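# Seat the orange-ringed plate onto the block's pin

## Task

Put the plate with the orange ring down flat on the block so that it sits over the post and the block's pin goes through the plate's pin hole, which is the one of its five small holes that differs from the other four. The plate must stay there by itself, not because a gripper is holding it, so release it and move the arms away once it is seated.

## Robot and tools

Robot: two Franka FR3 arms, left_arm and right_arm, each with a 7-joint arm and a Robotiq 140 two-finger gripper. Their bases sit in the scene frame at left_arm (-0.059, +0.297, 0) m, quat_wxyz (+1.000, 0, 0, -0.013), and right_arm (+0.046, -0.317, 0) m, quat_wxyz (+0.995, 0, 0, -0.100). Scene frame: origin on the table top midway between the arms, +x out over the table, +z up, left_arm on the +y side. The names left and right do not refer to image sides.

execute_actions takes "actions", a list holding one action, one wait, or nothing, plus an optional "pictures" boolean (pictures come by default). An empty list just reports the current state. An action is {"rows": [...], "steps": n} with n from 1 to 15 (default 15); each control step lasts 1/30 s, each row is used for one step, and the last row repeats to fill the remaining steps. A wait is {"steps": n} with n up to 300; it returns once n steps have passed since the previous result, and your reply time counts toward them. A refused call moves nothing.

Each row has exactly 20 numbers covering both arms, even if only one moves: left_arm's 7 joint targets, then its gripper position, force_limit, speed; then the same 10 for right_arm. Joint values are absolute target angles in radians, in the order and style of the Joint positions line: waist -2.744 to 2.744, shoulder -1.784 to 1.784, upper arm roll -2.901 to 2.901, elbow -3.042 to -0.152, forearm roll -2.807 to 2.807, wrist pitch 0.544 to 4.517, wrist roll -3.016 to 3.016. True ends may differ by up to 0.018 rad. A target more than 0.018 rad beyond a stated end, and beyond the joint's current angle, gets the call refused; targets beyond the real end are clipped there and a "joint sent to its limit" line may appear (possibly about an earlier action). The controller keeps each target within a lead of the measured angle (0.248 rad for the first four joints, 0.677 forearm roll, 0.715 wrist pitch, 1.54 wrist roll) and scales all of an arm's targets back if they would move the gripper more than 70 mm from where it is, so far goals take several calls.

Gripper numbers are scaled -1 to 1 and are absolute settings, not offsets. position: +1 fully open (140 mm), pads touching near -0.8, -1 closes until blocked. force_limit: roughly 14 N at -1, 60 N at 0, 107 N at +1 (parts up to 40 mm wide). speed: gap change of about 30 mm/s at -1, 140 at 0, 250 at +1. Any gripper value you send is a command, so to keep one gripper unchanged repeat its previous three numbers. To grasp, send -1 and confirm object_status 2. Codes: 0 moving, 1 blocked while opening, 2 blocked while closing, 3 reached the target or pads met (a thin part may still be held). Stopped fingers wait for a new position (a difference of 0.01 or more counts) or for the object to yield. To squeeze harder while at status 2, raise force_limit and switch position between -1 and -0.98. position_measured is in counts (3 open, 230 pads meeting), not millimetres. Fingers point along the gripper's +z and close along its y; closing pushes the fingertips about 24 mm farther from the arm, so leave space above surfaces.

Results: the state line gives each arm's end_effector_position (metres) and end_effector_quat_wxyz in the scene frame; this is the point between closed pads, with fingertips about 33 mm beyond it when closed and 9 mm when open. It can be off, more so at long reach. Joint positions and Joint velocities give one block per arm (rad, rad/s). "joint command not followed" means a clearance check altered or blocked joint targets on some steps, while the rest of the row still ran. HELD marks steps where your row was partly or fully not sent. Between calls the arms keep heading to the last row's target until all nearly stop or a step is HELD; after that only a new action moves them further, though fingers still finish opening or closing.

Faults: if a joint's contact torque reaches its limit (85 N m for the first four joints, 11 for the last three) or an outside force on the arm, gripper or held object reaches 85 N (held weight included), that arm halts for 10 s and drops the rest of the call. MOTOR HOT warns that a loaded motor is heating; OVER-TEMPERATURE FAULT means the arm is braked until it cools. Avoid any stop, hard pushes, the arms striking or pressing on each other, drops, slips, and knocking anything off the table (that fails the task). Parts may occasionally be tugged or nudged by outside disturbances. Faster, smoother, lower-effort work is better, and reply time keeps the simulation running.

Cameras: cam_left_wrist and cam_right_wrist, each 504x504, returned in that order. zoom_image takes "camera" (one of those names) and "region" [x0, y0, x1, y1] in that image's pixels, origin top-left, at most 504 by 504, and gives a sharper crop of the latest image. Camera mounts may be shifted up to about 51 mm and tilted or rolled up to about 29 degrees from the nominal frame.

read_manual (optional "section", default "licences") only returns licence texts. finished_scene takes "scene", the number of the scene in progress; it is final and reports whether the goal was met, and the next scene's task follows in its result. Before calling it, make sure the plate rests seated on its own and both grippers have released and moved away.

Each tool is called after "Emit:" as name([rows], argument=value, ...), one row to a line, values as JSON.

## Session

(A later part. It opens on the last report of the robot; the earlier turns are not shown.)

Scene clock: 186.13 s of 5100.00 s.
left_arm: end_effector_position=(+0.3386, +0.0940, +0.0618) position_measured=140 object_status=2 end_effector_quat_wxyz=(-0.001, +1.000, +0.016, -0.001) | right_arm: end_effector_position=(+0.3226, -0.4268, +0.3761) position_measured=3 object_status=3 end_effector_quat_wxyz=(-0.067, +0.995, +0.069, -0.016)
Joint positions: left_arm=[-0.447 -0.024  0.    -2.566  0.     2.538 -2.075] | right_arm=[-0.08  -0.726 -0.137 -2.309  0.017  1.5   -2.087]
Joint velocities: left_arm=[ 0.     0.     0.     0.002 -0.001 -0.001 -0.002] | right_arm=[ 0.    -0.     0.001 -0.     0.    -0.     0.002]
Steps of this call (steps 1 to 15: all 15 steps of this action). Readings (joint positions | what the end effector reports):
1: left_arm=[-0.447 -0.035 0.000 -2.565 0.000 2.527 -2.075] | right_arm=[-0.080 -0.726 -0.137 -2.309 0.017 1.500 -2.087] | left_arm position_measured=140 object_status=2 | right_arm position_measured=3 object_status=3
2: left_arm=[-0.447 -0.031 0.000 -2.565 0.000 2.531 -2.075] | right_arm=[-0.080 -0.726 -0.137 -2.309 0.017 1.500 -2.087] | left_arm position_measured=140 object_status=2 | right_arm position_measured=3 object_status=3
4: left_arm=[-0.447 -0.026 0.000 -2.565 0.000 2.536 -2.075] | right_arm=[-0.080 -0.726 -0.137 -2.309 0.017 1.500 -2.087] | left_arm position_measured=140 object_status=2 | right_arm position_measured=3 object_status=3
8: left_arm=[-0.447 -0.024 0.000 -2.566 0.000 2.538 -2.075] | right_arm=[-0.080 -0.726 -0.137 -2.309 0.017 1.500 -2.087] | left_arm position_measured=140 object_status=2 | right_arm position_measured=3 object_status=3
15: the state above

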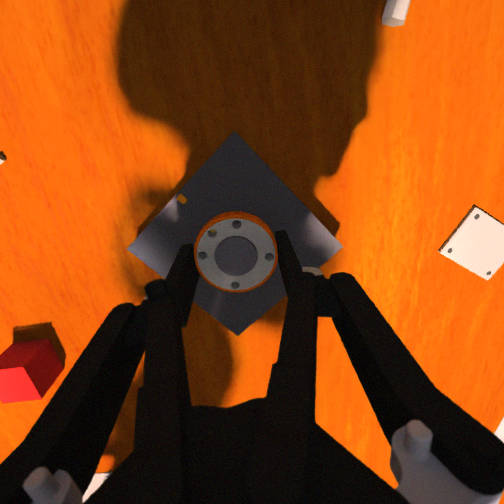

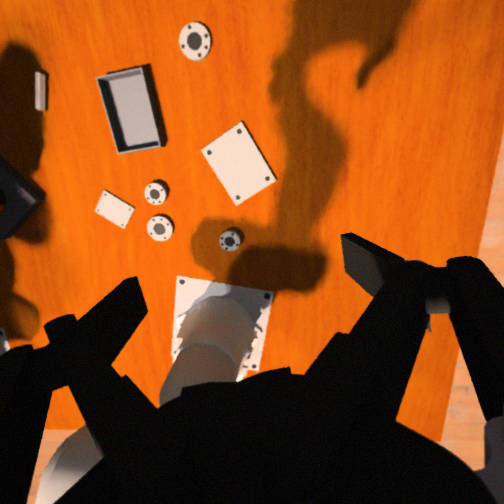

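Emit:
execute_actions([
  {"rows":[[-0.448,-0.022,0,-2.568,0,2.544,-2.035,-1,0,-0.4,-0.08,-0.726,-0.137,-2.309,0.017,1.5,-2.087,1,0,0]]},
], pictures=false)

Emit:
execute_actions([
  {"rows":[[-0.448,-0.012,0,-2.569,0,2.555,-2.035,-1,0,-0.4,-0.08,-0.726,-0.137,-2.309,0.017,1.5,-2.087,1,0,0]]},
])

Emit:
zoom_image(camera="cam_left_wrist", region=[180,190,300,310])

Scene clock: 190.30 s of 5100.00 s.
left_arm: end_effector_position=(+0.3385, +0.0940, +0.0617) position_measured=140 object_status=2 end_effector_quat_wxyz=(-0.001, +1.000, +0.004, -0.001) | right_arm: end_effector_position=(+0.3226, -0.4268, +0.3761) position_measured=3 object_status=3 end_effector_quat_wxyz=(-0.067, +0.995, +0.069, -0.016)
Joint positions: left_arm=[-0.447 -0.024  0.    -2.566  0.     2.538 -2.05 ] | right_arm=[-0.08  -0.726 -0.137 -2.309  0.017  1.5   -2.087]
Joint velocities: left_arm=[ 0.    -0.002 -0.     0.001  0.     0.001  0.021] | right_arm=[ 0.001  0.    -0.    -0.    -0.002 -0.     0.001]
Steps of this call (steps 1 to 15: the robot went on to your last target; steps 16 to 90: nothing new was sent; then 0.67 s passed at rest; steps 91 to 105: all 15 steps of this action). Readings (joint positions | what the end effector reports):
91: left_arm=[-0.447 -0.024 0.000 -2.566 0.000 2.538 -2.072] | right_arm=[-0.080 -0.726 -0.137 -2.309 0.017 1.500 -2.087] | left_arm position_measured=140 object_status=2 | right_arm position_measured=3 object_status=3
92: left_arm=[-0.447 -0.024 0.000 -2.566 0.000 2.538 -2.069] | right_arm=[-0.080 -0.726 -0.137 -2.309 0.017 1.500 -2.087] | left_arm position_measured=140 object_status=2 | right_arm position_measured=3 object_status=3
94: left_arm=[-0.447 -0.024 0.000 -2.566 0.000 2.538 -2.064] | right_arm=[-0.080 -0.726 -0.137 -2.309 0.017 1.500 -2.087] | left_arm position_measured=140 object_status=2 | right_arm position_measured=3 object_status=3
98: left_arm=[-0.447 -0.024 0.000 -2.566 0.000 2.538 -2.057] | right_arm=[-0.080 -0.726 -0.137 -2.309 0.017 1.500 -2.087] | left_arm position_measured=140 object_status=2 | right_arm position_measured=3 object_status=3
105: the state above

Scene clock: 190.80 s of 5100.00 s.
left_arm: end_effector_position=(+0.3386, +0.0940, +0.0616) position_measured=140 object_status=2 end_effector_quat_wxyz=(-0.001, +1.000, +0.003, -0.001) | right_arm: end_effector_position=(+0.3226, -0.4268, +0.3761) position_measured=3 object_status=3 end_effector_quat_wxyz=(-0.067, +0.995, +0.069, -0.016)
Joint positions: left_arm=[-0.447 -0.024  0.    -2.566  0.     2.539 -2.048] | right_arm=[-0.08  -0.726 -0.137 -2.309  0.017  1.5   -2.087]
Joint velocities: left_arm=[ 0.001 -0.     0.001 -0.002  0.002 -0.     0.   ] | right_arm=[0.    0.    0.001 0.001 0.    0.    0.   ]
Steps of this call (steps 1 to 15: all 15 steps of this action). Readings (joint positions | what the end effector reports):
1: left_arm=[-0.447 -0.024 0.000 -2.566 0.000 2.539 -2.049] | right_arm=[-0.080 -0.726 -0.137 -2.309 0.017 1.500 -2.087] | left_arm position_measured=140 object_status=2 | right_arm position_measured=3 object_status=3
2: left_arm=[-0.447 -0.024 0.000 -2.566 0.000 2.539 -2.049] | right_arm=[-0.080 -0.726 -0.137 -2.309 0.017 1.500 -2.087] | left_arm position_measured=140 object_status=2 | right_arm position_measured=3 object_status=3
4: left_arm=[-0.447 -0.024 0.000 -2.566 0.000 2.539 -2.049] | right_arm=[-0.080 -0.726 -0.137 -2.309 0.017 1.500 -2.087] | left_arm position_measured=140 object_status=2 | right_arm position_measured=3 object_status=3
8: left_arm=[-0.447 -0.024 0.000 -2.566 0.000 2.539 -2.048] | right_arm=[-0.080 -0.726 -0.137 -2.309 0.017 1.500 -2.087] | left_arm position_measured=140 object_status=2 | right_arm position_measured=3 object_status=3
15: the state above

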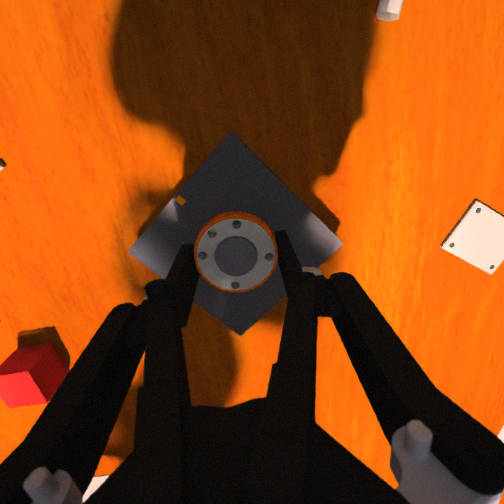

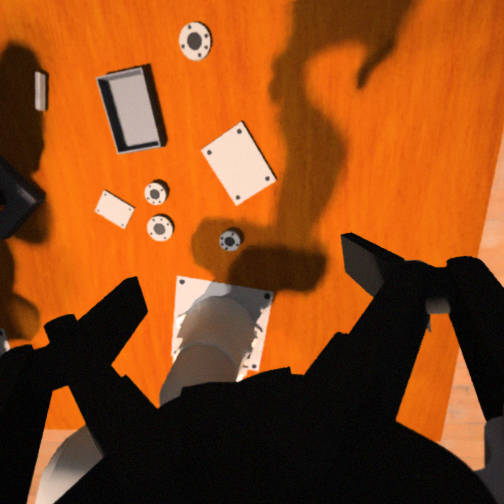

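Region (180, 190, 300, 310) of cam_left_wrist's 504x504 image, scaled by 4.200, with more detail than that image has.

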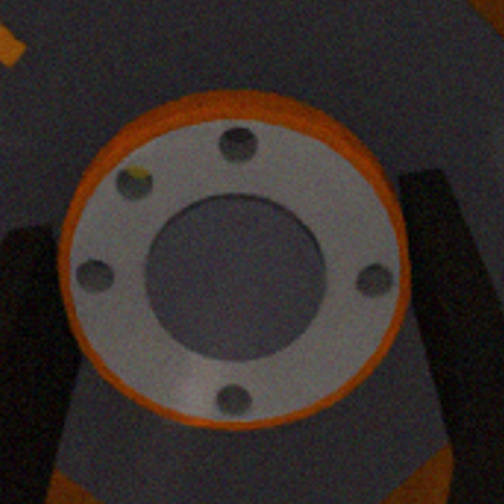

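Emit:
execute_actions([
  {"rows":[[-0.448,-0.021,0,-2.567,0,2.544,-2.17,-1,0,-0.4,-0.08,-0.726,-0.137,-2.309,0.017,1.5,-2.087,1,0,0]]},
], pictures=false)

Emit:
execute_actions([
  {"steps":20},
])

Emit:
zoom_image(camera="cam_left_wrist", region=[180,190,300,310])

Scene clock: 195.37 s of 5100.00 s.
left_arm: end_effector_position=(+0.3386, +0.0940, +0.0613) position_measured=140 object_status=2 end_effector_quat_wxyz=(-0.001, +0.999, +0.048, -0.001) | right_arm: end_effector_position=(+0.3226, -0.4268, +0.3761) position_measured=3 object_status=3 end_effector_quat_wxyz=(-0.067, +0.995, +0.069, -0.016)
Joint positions: left_arm=[-0.447 -0.023  0.    -2.566  0.     2.54  -2.138] | right_arm=[-0.08  -0.726 -0.137 -2.309  0.017  1.5   -2.087]
Joint velocities: left_arm=[ 0.001 -0.001  0.001 -0.001  0.003  0.001 -0.04 ] | right_arm=[ 0.001 -0.001  0.001 -0.001  0.     0.001  0.   ]
Steps of this call (steps 1 to 15: the robot went on to your last target; steps 16 to 90: nothing new was sent; then 1.07 s passed at rest; steps 91 to 105: all 15 steps of this action). Readings (joint positions | what the end effector reports):
91: left_arm=[-0.447 -0.024 0.000 -2.566 0.000 2.539 -2.058] | right_arm=[-0.080 -0.726 -0.137 -2.309 0.017 1.500 -2.087] | left_arm position_measured=140 object_status=2 | right_arm position_measured=3 object_status=3
92: left_arm=[-0.447 -0.024 0.000 -2.566 0.000 2.539 -2.069] | right_arm=[-0.080 -0.726 -0.137 -2.309 0.017 1.500 -2.087] | left_arm position_measured=140 object_status=2 | right_arm position_measured=3 object_status=3
94: left_arm=[-0.447 -0.024 0.000 -2.566 0.000 2.539 -2.086] | right_arm=[-0.080 -0.726 -0.137 -2.309 0.017 1.500 -2.087] | left_arm position_measured=140 object_status=2 | right_arm position_measured=3 object_status=3
98: left_arm=[-0.447 -0.023 0.000 -2.566 0.000 2.539 -2.114] | right_arm=[-0.080 -0.726 -0.137 -2.309 0.017 1.500 -2.087] | left_arm position_measured=140 object_status=2 | right_arm position_measured=3 object_status=3
105: the state above

Scene clock: 196.03 s of 5100.00 s.
left_arm: end_effector_position=(+0.3386, +0.0940, +0.0613) position_measured=140 object_status=2 end_effector_quat_wxyz=(-0.001, +0.999, +0.053, -0.001) | right_arm: end_effector_position=(+0.3226, -0.4268, +0.3761) position_measured=3 object_status=3 end_effector_quat_wxyz=(-0.067, +0.995, +0.069, -0.016)
Joint positions: left_arm=[-0.447 -0.023  0.    -2.566  0.     2.54  -2.149] | right_arm=[-0.08  -0.726 -0.137 -2.309  0.017  1.5   -2.087]
Joint velocities: left_arm=[ 0.001  0.002 -0.    -0.002  0.    -0.     0.002] | right_arm=[-0.    -0.     0.001  0.     0.001 -0.001  0.001]
Steps of this call (steps 1 to 20: the robot went on to your last target). Readings (joint positions | what the end effector reports):
1: left_arm=[-0.447 -0.023 0.000 -2.566 0.000 2.540 -2.139] | right_arm=[-0.080 -0.726 -0.137 -2.309 0.017 1.500 -2.087] | left_arm position_measured=140 object_status=2 | right_arm position_measured=3 object_status=3
2: left_arm=[-0.447 -0.023 0.000 -2.566 0.000 2.540 -2.141] | right_arm=[-0.080 -0.726 -0.137 -2.309 0.017 1.500 -2.087] | left_arm position_measured=140 object_status=2 | right_arm position_measured=3 object_status=3
4: left_arm=[-0.447 -0.023 0.000 -2.566 0.000 2.540 -2.143] | right_arm=[-0.080 -0.726 -0.137 -2.309 0.017 1.500 -2.087] | left_arm position_measured=140 object_status=2 | right_arm position_measured=3 object_status=3
8: left_arm=[-0.447 -0.023 0.000 -2.566 0.000 2.540 -2.146] | right_arm=[-0.080 -0.726 -0.137 -2.309 0.017 1.500 -2.087] | left_arm position_measured=140 object_status=2 | right_arm position_measured=3 object_status=3
20: the state above

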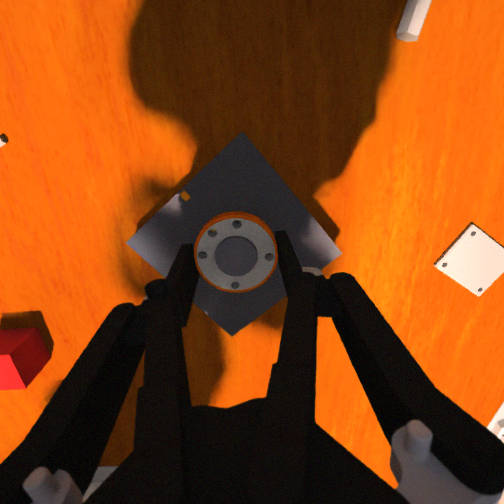

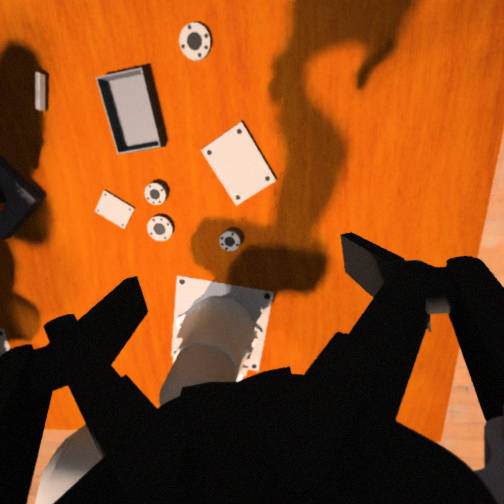

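Region (180, 190, 300, 310) of cam_left_wrist's 504x504 image, scaled by 4.200, with more detail than that image has.

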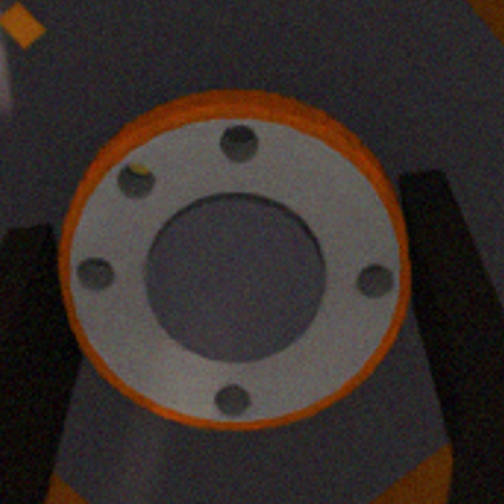

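Emit:
execute_actions([
  {"rows":[[-0.448,-0.012,0,-2.569,0,2.555,-2.125,-1,0,-0.4,-0.08,-0.726,-0.137,-2.309,0.017,1.5,-2.087,1,0,0]]},
], pictures=false)

Emit:
execute_actions([
  {"rows":[[-0.448,-0.012,0,-2.569,0,2.555,-2.09,-1,0,-0.4,-0.08,-0.726,-0.137,-2.309,0.017,1.5,-2.087,1,0,0]]},
], pictures=false)

Scene clock: 200.73 s of 5100.00 s.
left_arm: end_effector_position=(+0.3386, +0.0940, +0.0582) position_measured=140 object_status=2 end_effector_quat_wxyz=(-0.001, +0.999, +0.045, -0.001) | right_arm: end_effector_position=(+0.3226, -0.4268, +0.3761) position_measured=3 object_status=3 end_effector_quat_wxyz=(-0.067, +0.995, +0.069, -0.016)
Joint positions: left_arm=[-0.447 -0.015  0.    -2.567  0.     2.549 -2.133] | right_arm=[-0.08  -0.726 -0.137 -2.309  0.017  1.5   -2.087]
Joint velocities: left_arm=[-0.     0.014 -0.001 -0.004  0.001  0.018  0.008] | right_arm=[-0.001  0.     0.001 -0.001  0.001 -0.001  0.   ]
Steps of this call (steps 1 to 15: the robot went on to your last target; steps 16 to 90: nothing new was sent; then 1.20 s passed at rest; steps 91 to 105: all 15 steps of this action). Readings (joint positions | what the end effector reports):
91: left_arm=[-0.447 -0.023 0.000 -2.566 0.000 2.541 -2.147] | right_arm=[-0.080 -0.726 -0.137 -2.309 0.017 1.500 -2.087] | left_arm position_measured=140 object_status=2 | right_arm position_measured=3 object_status=3
92: left_arm=[-0.447 -0.023 0.000 -2.566 0.000 2.541 -2.144] | right_arm=[-0.080 -0.726 -0.137 -2.309 0.017 1.500 -2.087] | left_arm position_measured=140 object_status=2 | right_arm position_measured=3 object_status=3
94: left_arm=[-0.447 -0.022 0.000 -2.566 0.000 2.541 -2.141] | right_arm=[-0.080 -0.726 -0.137 -2.309 0.017 1.500 -2.087] | left_arm position_measured=140 object_status=2 | right_arm position_measured=3 object_status=3
98: left_arm=[-0.447 -0.021 0.000 -2.566 0.000 2.543 -2.136] | right_arm=[-0.080 -0.726 -0.137 -2.309 0.017 1.500 -2.087] | left_arm position_measured=140 object_status=2 | right_arm position_measured=3 object_status=3
105: the state above

Scene clock: 201.23 s of 5100.00 s.
left_arm: end_effector_position=(+0.3385, +0.0941, +0.0576) position_measured=140 object_status=2 end_effector_quat_wxyz=(-0.001, +0.999, +0.032, -0.001) | right_arm: end_effector_position=(+0.3226, -0.4268, +0.3761) position_measured=3 object_status=3 end_effector_quat_wxyz=(-0.067, +0.995, +0.069, -0.016)
Joint positions: left_arm=[-0.447 -0.014  0.001 -2.568  0.     2.55  -2.107] | right_arm=[-0.08  -0.726 -0.137 -2.309  0.017  1.5   -2.087]
Joint velocities: left_arm=[ 0.002  0.003 -0.     0.001  0.    -0.     0.008] | right_arm=[ 0.     0.    -0.    -0.001  0.001 -0.    -0.001]
Steps of this call (steps 1 to 15: all 15 steps of this action). Readings (joint positions | what the end effector reports):
1: left_arm=[-0.447 -0.015 0.000 -2.567 0.000 2.549 -2.130] | right_arm=[-0.080 -0.726 -0.137 -2.309 0.017 1.500 -2.087] | left_arm position_measured=140 object_status=2 | right_arm position_measured=3 object_status=3
2: left_arm=[-0.447 -0.015 0.000 -2.568 0.000 2.550 -2.126] | right_arm=[-0.080 -0.726 -0.137 -2.309 0.017 1.500 -2.087] | left_arm position_measured=140 object_status=2 | right_arm position_measured=3 object_status=3
4: left_arm=[-0.447 -0.014 0.000 -2.568 0.000 2.550 -2.120] | right_arm=[-0.080 -0.726 -0.137 -2.309 0.017 1.500 -2.087] | left_arm position_measured=140 object_status=2 | right_arm position_measured=3 object_status=3
8: left_arm=[-0.447 -0.014 0.000 -2.568 0.000 2.550 -2.112] | right_arm=[-0.080 -0.726 -0.137 -2.309 0.017 1.500 -2.087] | left_arm position_measured=140 object_status=2 | right_arm position_measured=3 object_status=3
15: the state above

The pin has entered.

Emit:
execute_actions([
  {"rows":[[-0.448,0.008,0,-2.571,0,2.577,-2.13,-1,0,-0.4,-0.08,-0.726,-0.137,-2.309,0.017,1.5,-2.087,1,0,0]]},
], pictures=false)

Emit:
execute_actions([
  {"rows":[[-0.448,0.0,0,-2.57,0,2.568,-2.13,0.3,0,-0.4,-0.08,-0.726,-0.137,-2.309,0.017,1.5,-2.087,1,0,0]]},
])

Emit:
execute_actions([
  {"rows":[[-0.448,-0.3,0,-2.45,0,2.15,-2.13,0.3,0,-0.4,-0.08,-0.726,-0.137,-2.309,0.017,1.5,-2.087,1,0,0]]},
])

Scene clock: 205.30 s of 5100.00 s.
left_arm: end_effector_position=(+0.3388, +0.0940, +0.0562) position_measured=140 object_status=2 end_effector_quat_wxyz=(-0.001, +0.999, +0.038, -0.001) | right_arm: end_effector_position=(+0.3226, -0.4268, +0.3761) position_measured=3 object_status=3 end_effector_quat_wxyz=(-0.067, +0.995, +0.069, -0.016)
Joint positions: left_arm=[-0.447 -0.01   0.001 -2.567  0.     2.554 -2.118] | right_arm=[-0.08  -0.726 -0.137 -2.309  0.017  1.5   -2.087]
Joint velocities: left_arm=[-0.    -0.001 -0.001 -0.    -0.     0.    -0.004] | right_arm=[ 0.     0.001 -0.001  0.     0.     0.     0.   ]
Steps of this call (steps 1 to 15: the robot went on to your last target; steps 16 to 90: nothing new was sent; then 0.57 s passed at rest; steps 91 to 105: all 15 steps of this action). Readings (joint positions | what the end effector reports):
91: left_arm=[-0.447 -0.012 0.001 -2.568 0.000 2.552 -2.109] | right_arm=[-0.080 -0.726 -0.137 -2.309 0.017 1.500 -2.087] | left_arm position_measured=140 object_status=2 | right_arm position_measured=3 object_status=3
92: left_arm=[-0.447 -0.010 0.001 -2.568 0.000 2.555 -2.111] | right_arm=[-0.080 -0.726 -0.137 -2.309 0.017 1.500 -2.087] | left_arm position_measured=140 object_status=2 | right_arm position_measured=3 object_status=3
94: left_arm=[-0.447 -0.010 0.001 -2.567 0.000 2.554 -2.113] | right_arm=[-0.080 -0.726 -0.137 -2.309 0.017 1.500 -2.087] | left_arm position_measured=140 object_status=2 | right_arm position_measured=3 object_status=3
98: left_arm=[-0.447 -0.010 0.001 -2.567 0.000 2.554 -2.116] | right_arm=[-0.080 -0.726 -0.137 -2.309 0.017 1.500 -2.087] | left_arm position_measured=140 object_status=2 | right_arm position_measured=3 object_status=3
105: the state above

Scene clock: 205.80 s of 5100.00 s.
left_arm: end_effector_position=(+0.3389, +0.0939, +0.0531) position_measured=91 object_status=0 end_effector_quat_wxyz=(-0.001, +0.999, +0.040, -0.001) | right_arm: end_effector_position=(+0.3226, -0.4268, +0.3761) position_measured=3 object_status=3 end_effector_quat_wxyz=(-0.067, +0.995, +0.069, -0.016)
Joint positions: left_arm=[-0.447 -0.002  0.001 -2.569  0.     2.564 -2.122] | right_arm=[-0.08  -0.726 -0.137 -2.309  0.017  1.5   -2.087]
Joint velocities: left_arm=[-0.001  0.001 -0.001 -0.    -0.     0.005 -0.003] | right_arm=[ 0.001  0.001  0.    -0.001 -0.     0.     0.001]
Steps of this call (steps 1 to 15: all 15 steps of this action). Readings (joint positions | what the end effector reports):
1: left_arm=[-0.447 -0.010 0.001 -2.567 0.000 2.554 -2.118] | right_arm=[-0.080 -0.726 -0.137 -2.309 0.017 1.500 -2.087] | left_arm position_measured=140 object_status=0 | right_arm position_measured=3 object_status=3
2: left_arm=[-0.447 -0.009 0.001 -2.568 0.000 2.555 -2.119] | right_arm=[-0.080 -0.726 -0.137 -2.309 0.017 1.500 -2.087] | left_arm position_measured=140 object_status=0 | right_arm position_measured=3 object_status=3
4: left_arm=[-0.447 -0.005 0.001 -2.568 0.000 2.558 -2.120] | right_arm=[-0.080 -0.726 -0.137 -2.309 0.017 1.500 -2.087] | left_arm position_measured=125 object_status=0 | right_arm position_measured=3 object_status=3
8: left_arm=[-0.447 -0.002 0.001 -2.569 0.000 2.562 -2.121] | right_arm=[-0.080 -0.726 -0.137 -2.309 0.017 1.500 -2.087] | left_arm position_measured=104 object_status=0 | right_arm position_measured=3 object_status=3
15: the state above

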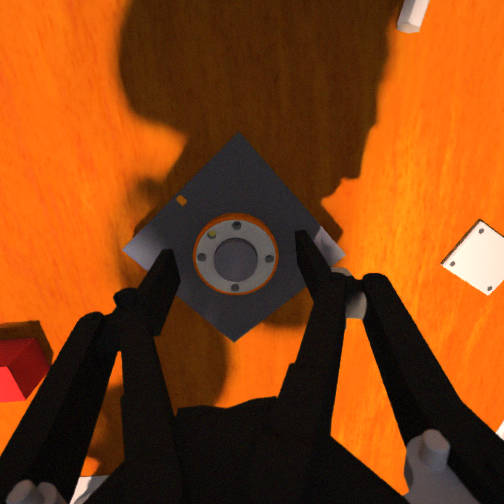

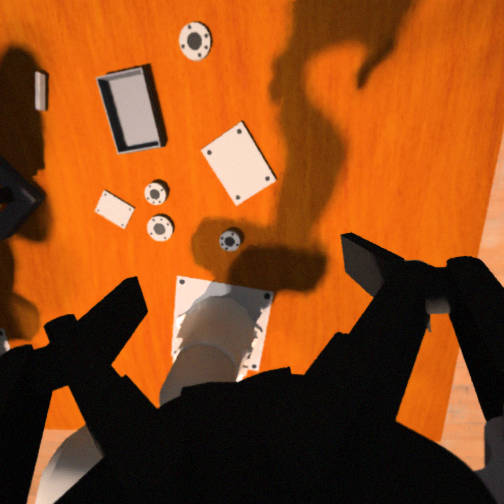

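Scene clock: 206.30 s of 5100.00 s.
left_arm: end_effector_position=(+0.3439, +0.0914, +0.2050) position_measured=91 object_status=3 end_effector_quat_wxyz=(+0.010, +0.999, +0.040, +0.018) | right_arm: end_effector_position=(+0.3226, -0.4268, +0.3761) position_measured=3 object_status=3 end_effector_quat_wxyz=(-0.067, +0.995, +0.069, -0.016)
Joint positions: left_arm=[-0.447 -0.302  0.001 -2.448  0.     2.186 -2.123] | right_arm=[-0.08  -0.726 -0.137 -2.309  0.017  1.5   -2.087]
Joint velocities: left_arm=[ 0.     0.007  0.    -0.021  0.    -0.205 -0.001] | right_arm=[-0.001  0.001  0.001  0.001 -0.     0.001 -0.   ]
Steps of this call (steps 1 to 15: all 15 steps of this action). Readings (joint positions | what the end effector reports):
1: left_arm=[-0.447 -0.019 0.001 -2.563 0.000 2.524 -2.123] | right_arm=[-0.080 -0.726 -0.137 -2.309 0.017 1.500 -2.087] | left_arm position_measured=91 object_status=0 | right_arm position_measured=3 object_status=3
2: left_arm=[-0.447 -0.054 0.001 -2.551 0.000 2.484 -2.123] | right_arm=[-0.080 -0.726 -0.137 -2.309 0.017 1.500 -2.087] | left_arm position_measured=91 object_status=3 | right_arm position_measured=3 object_status=3
4: left_arm=[-0.447 -0.137 0.001 -2.517 0.000 2.414 -2.123] | right_arm=[-0.080 -0.726 -0.137 -2.309 0.017 1.500 -2.087] | left_arm position_measured=91 object_status=3 | right_arm position_measured=3 object_status=3
8: left_arm=[-0.447 -0.278 0.001 -2.453 0.000 2.281 -2.123] | right_arm=[-0.080 -0.726 -0.137 -2.309 0.017 1.500 -2.087] | left_arm position_measured=91 object_status=3 | right_arm position_measured=3 object_status=3
15: the state above

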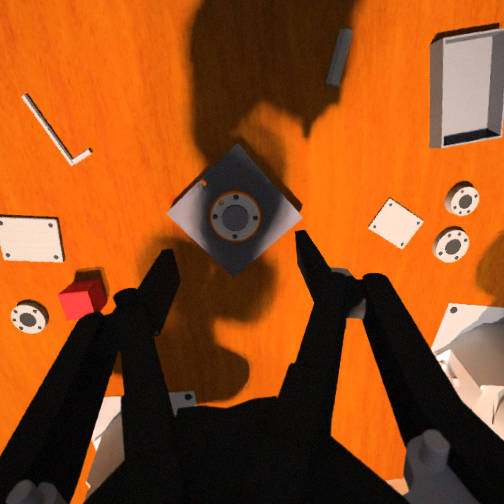

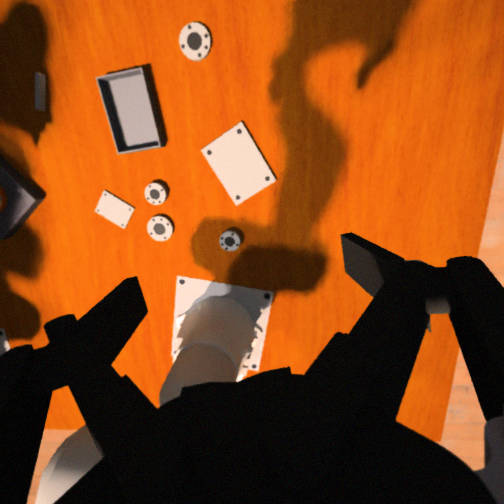

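Emit:
finished_scene(scene=1)

The scene is finished: the task was done.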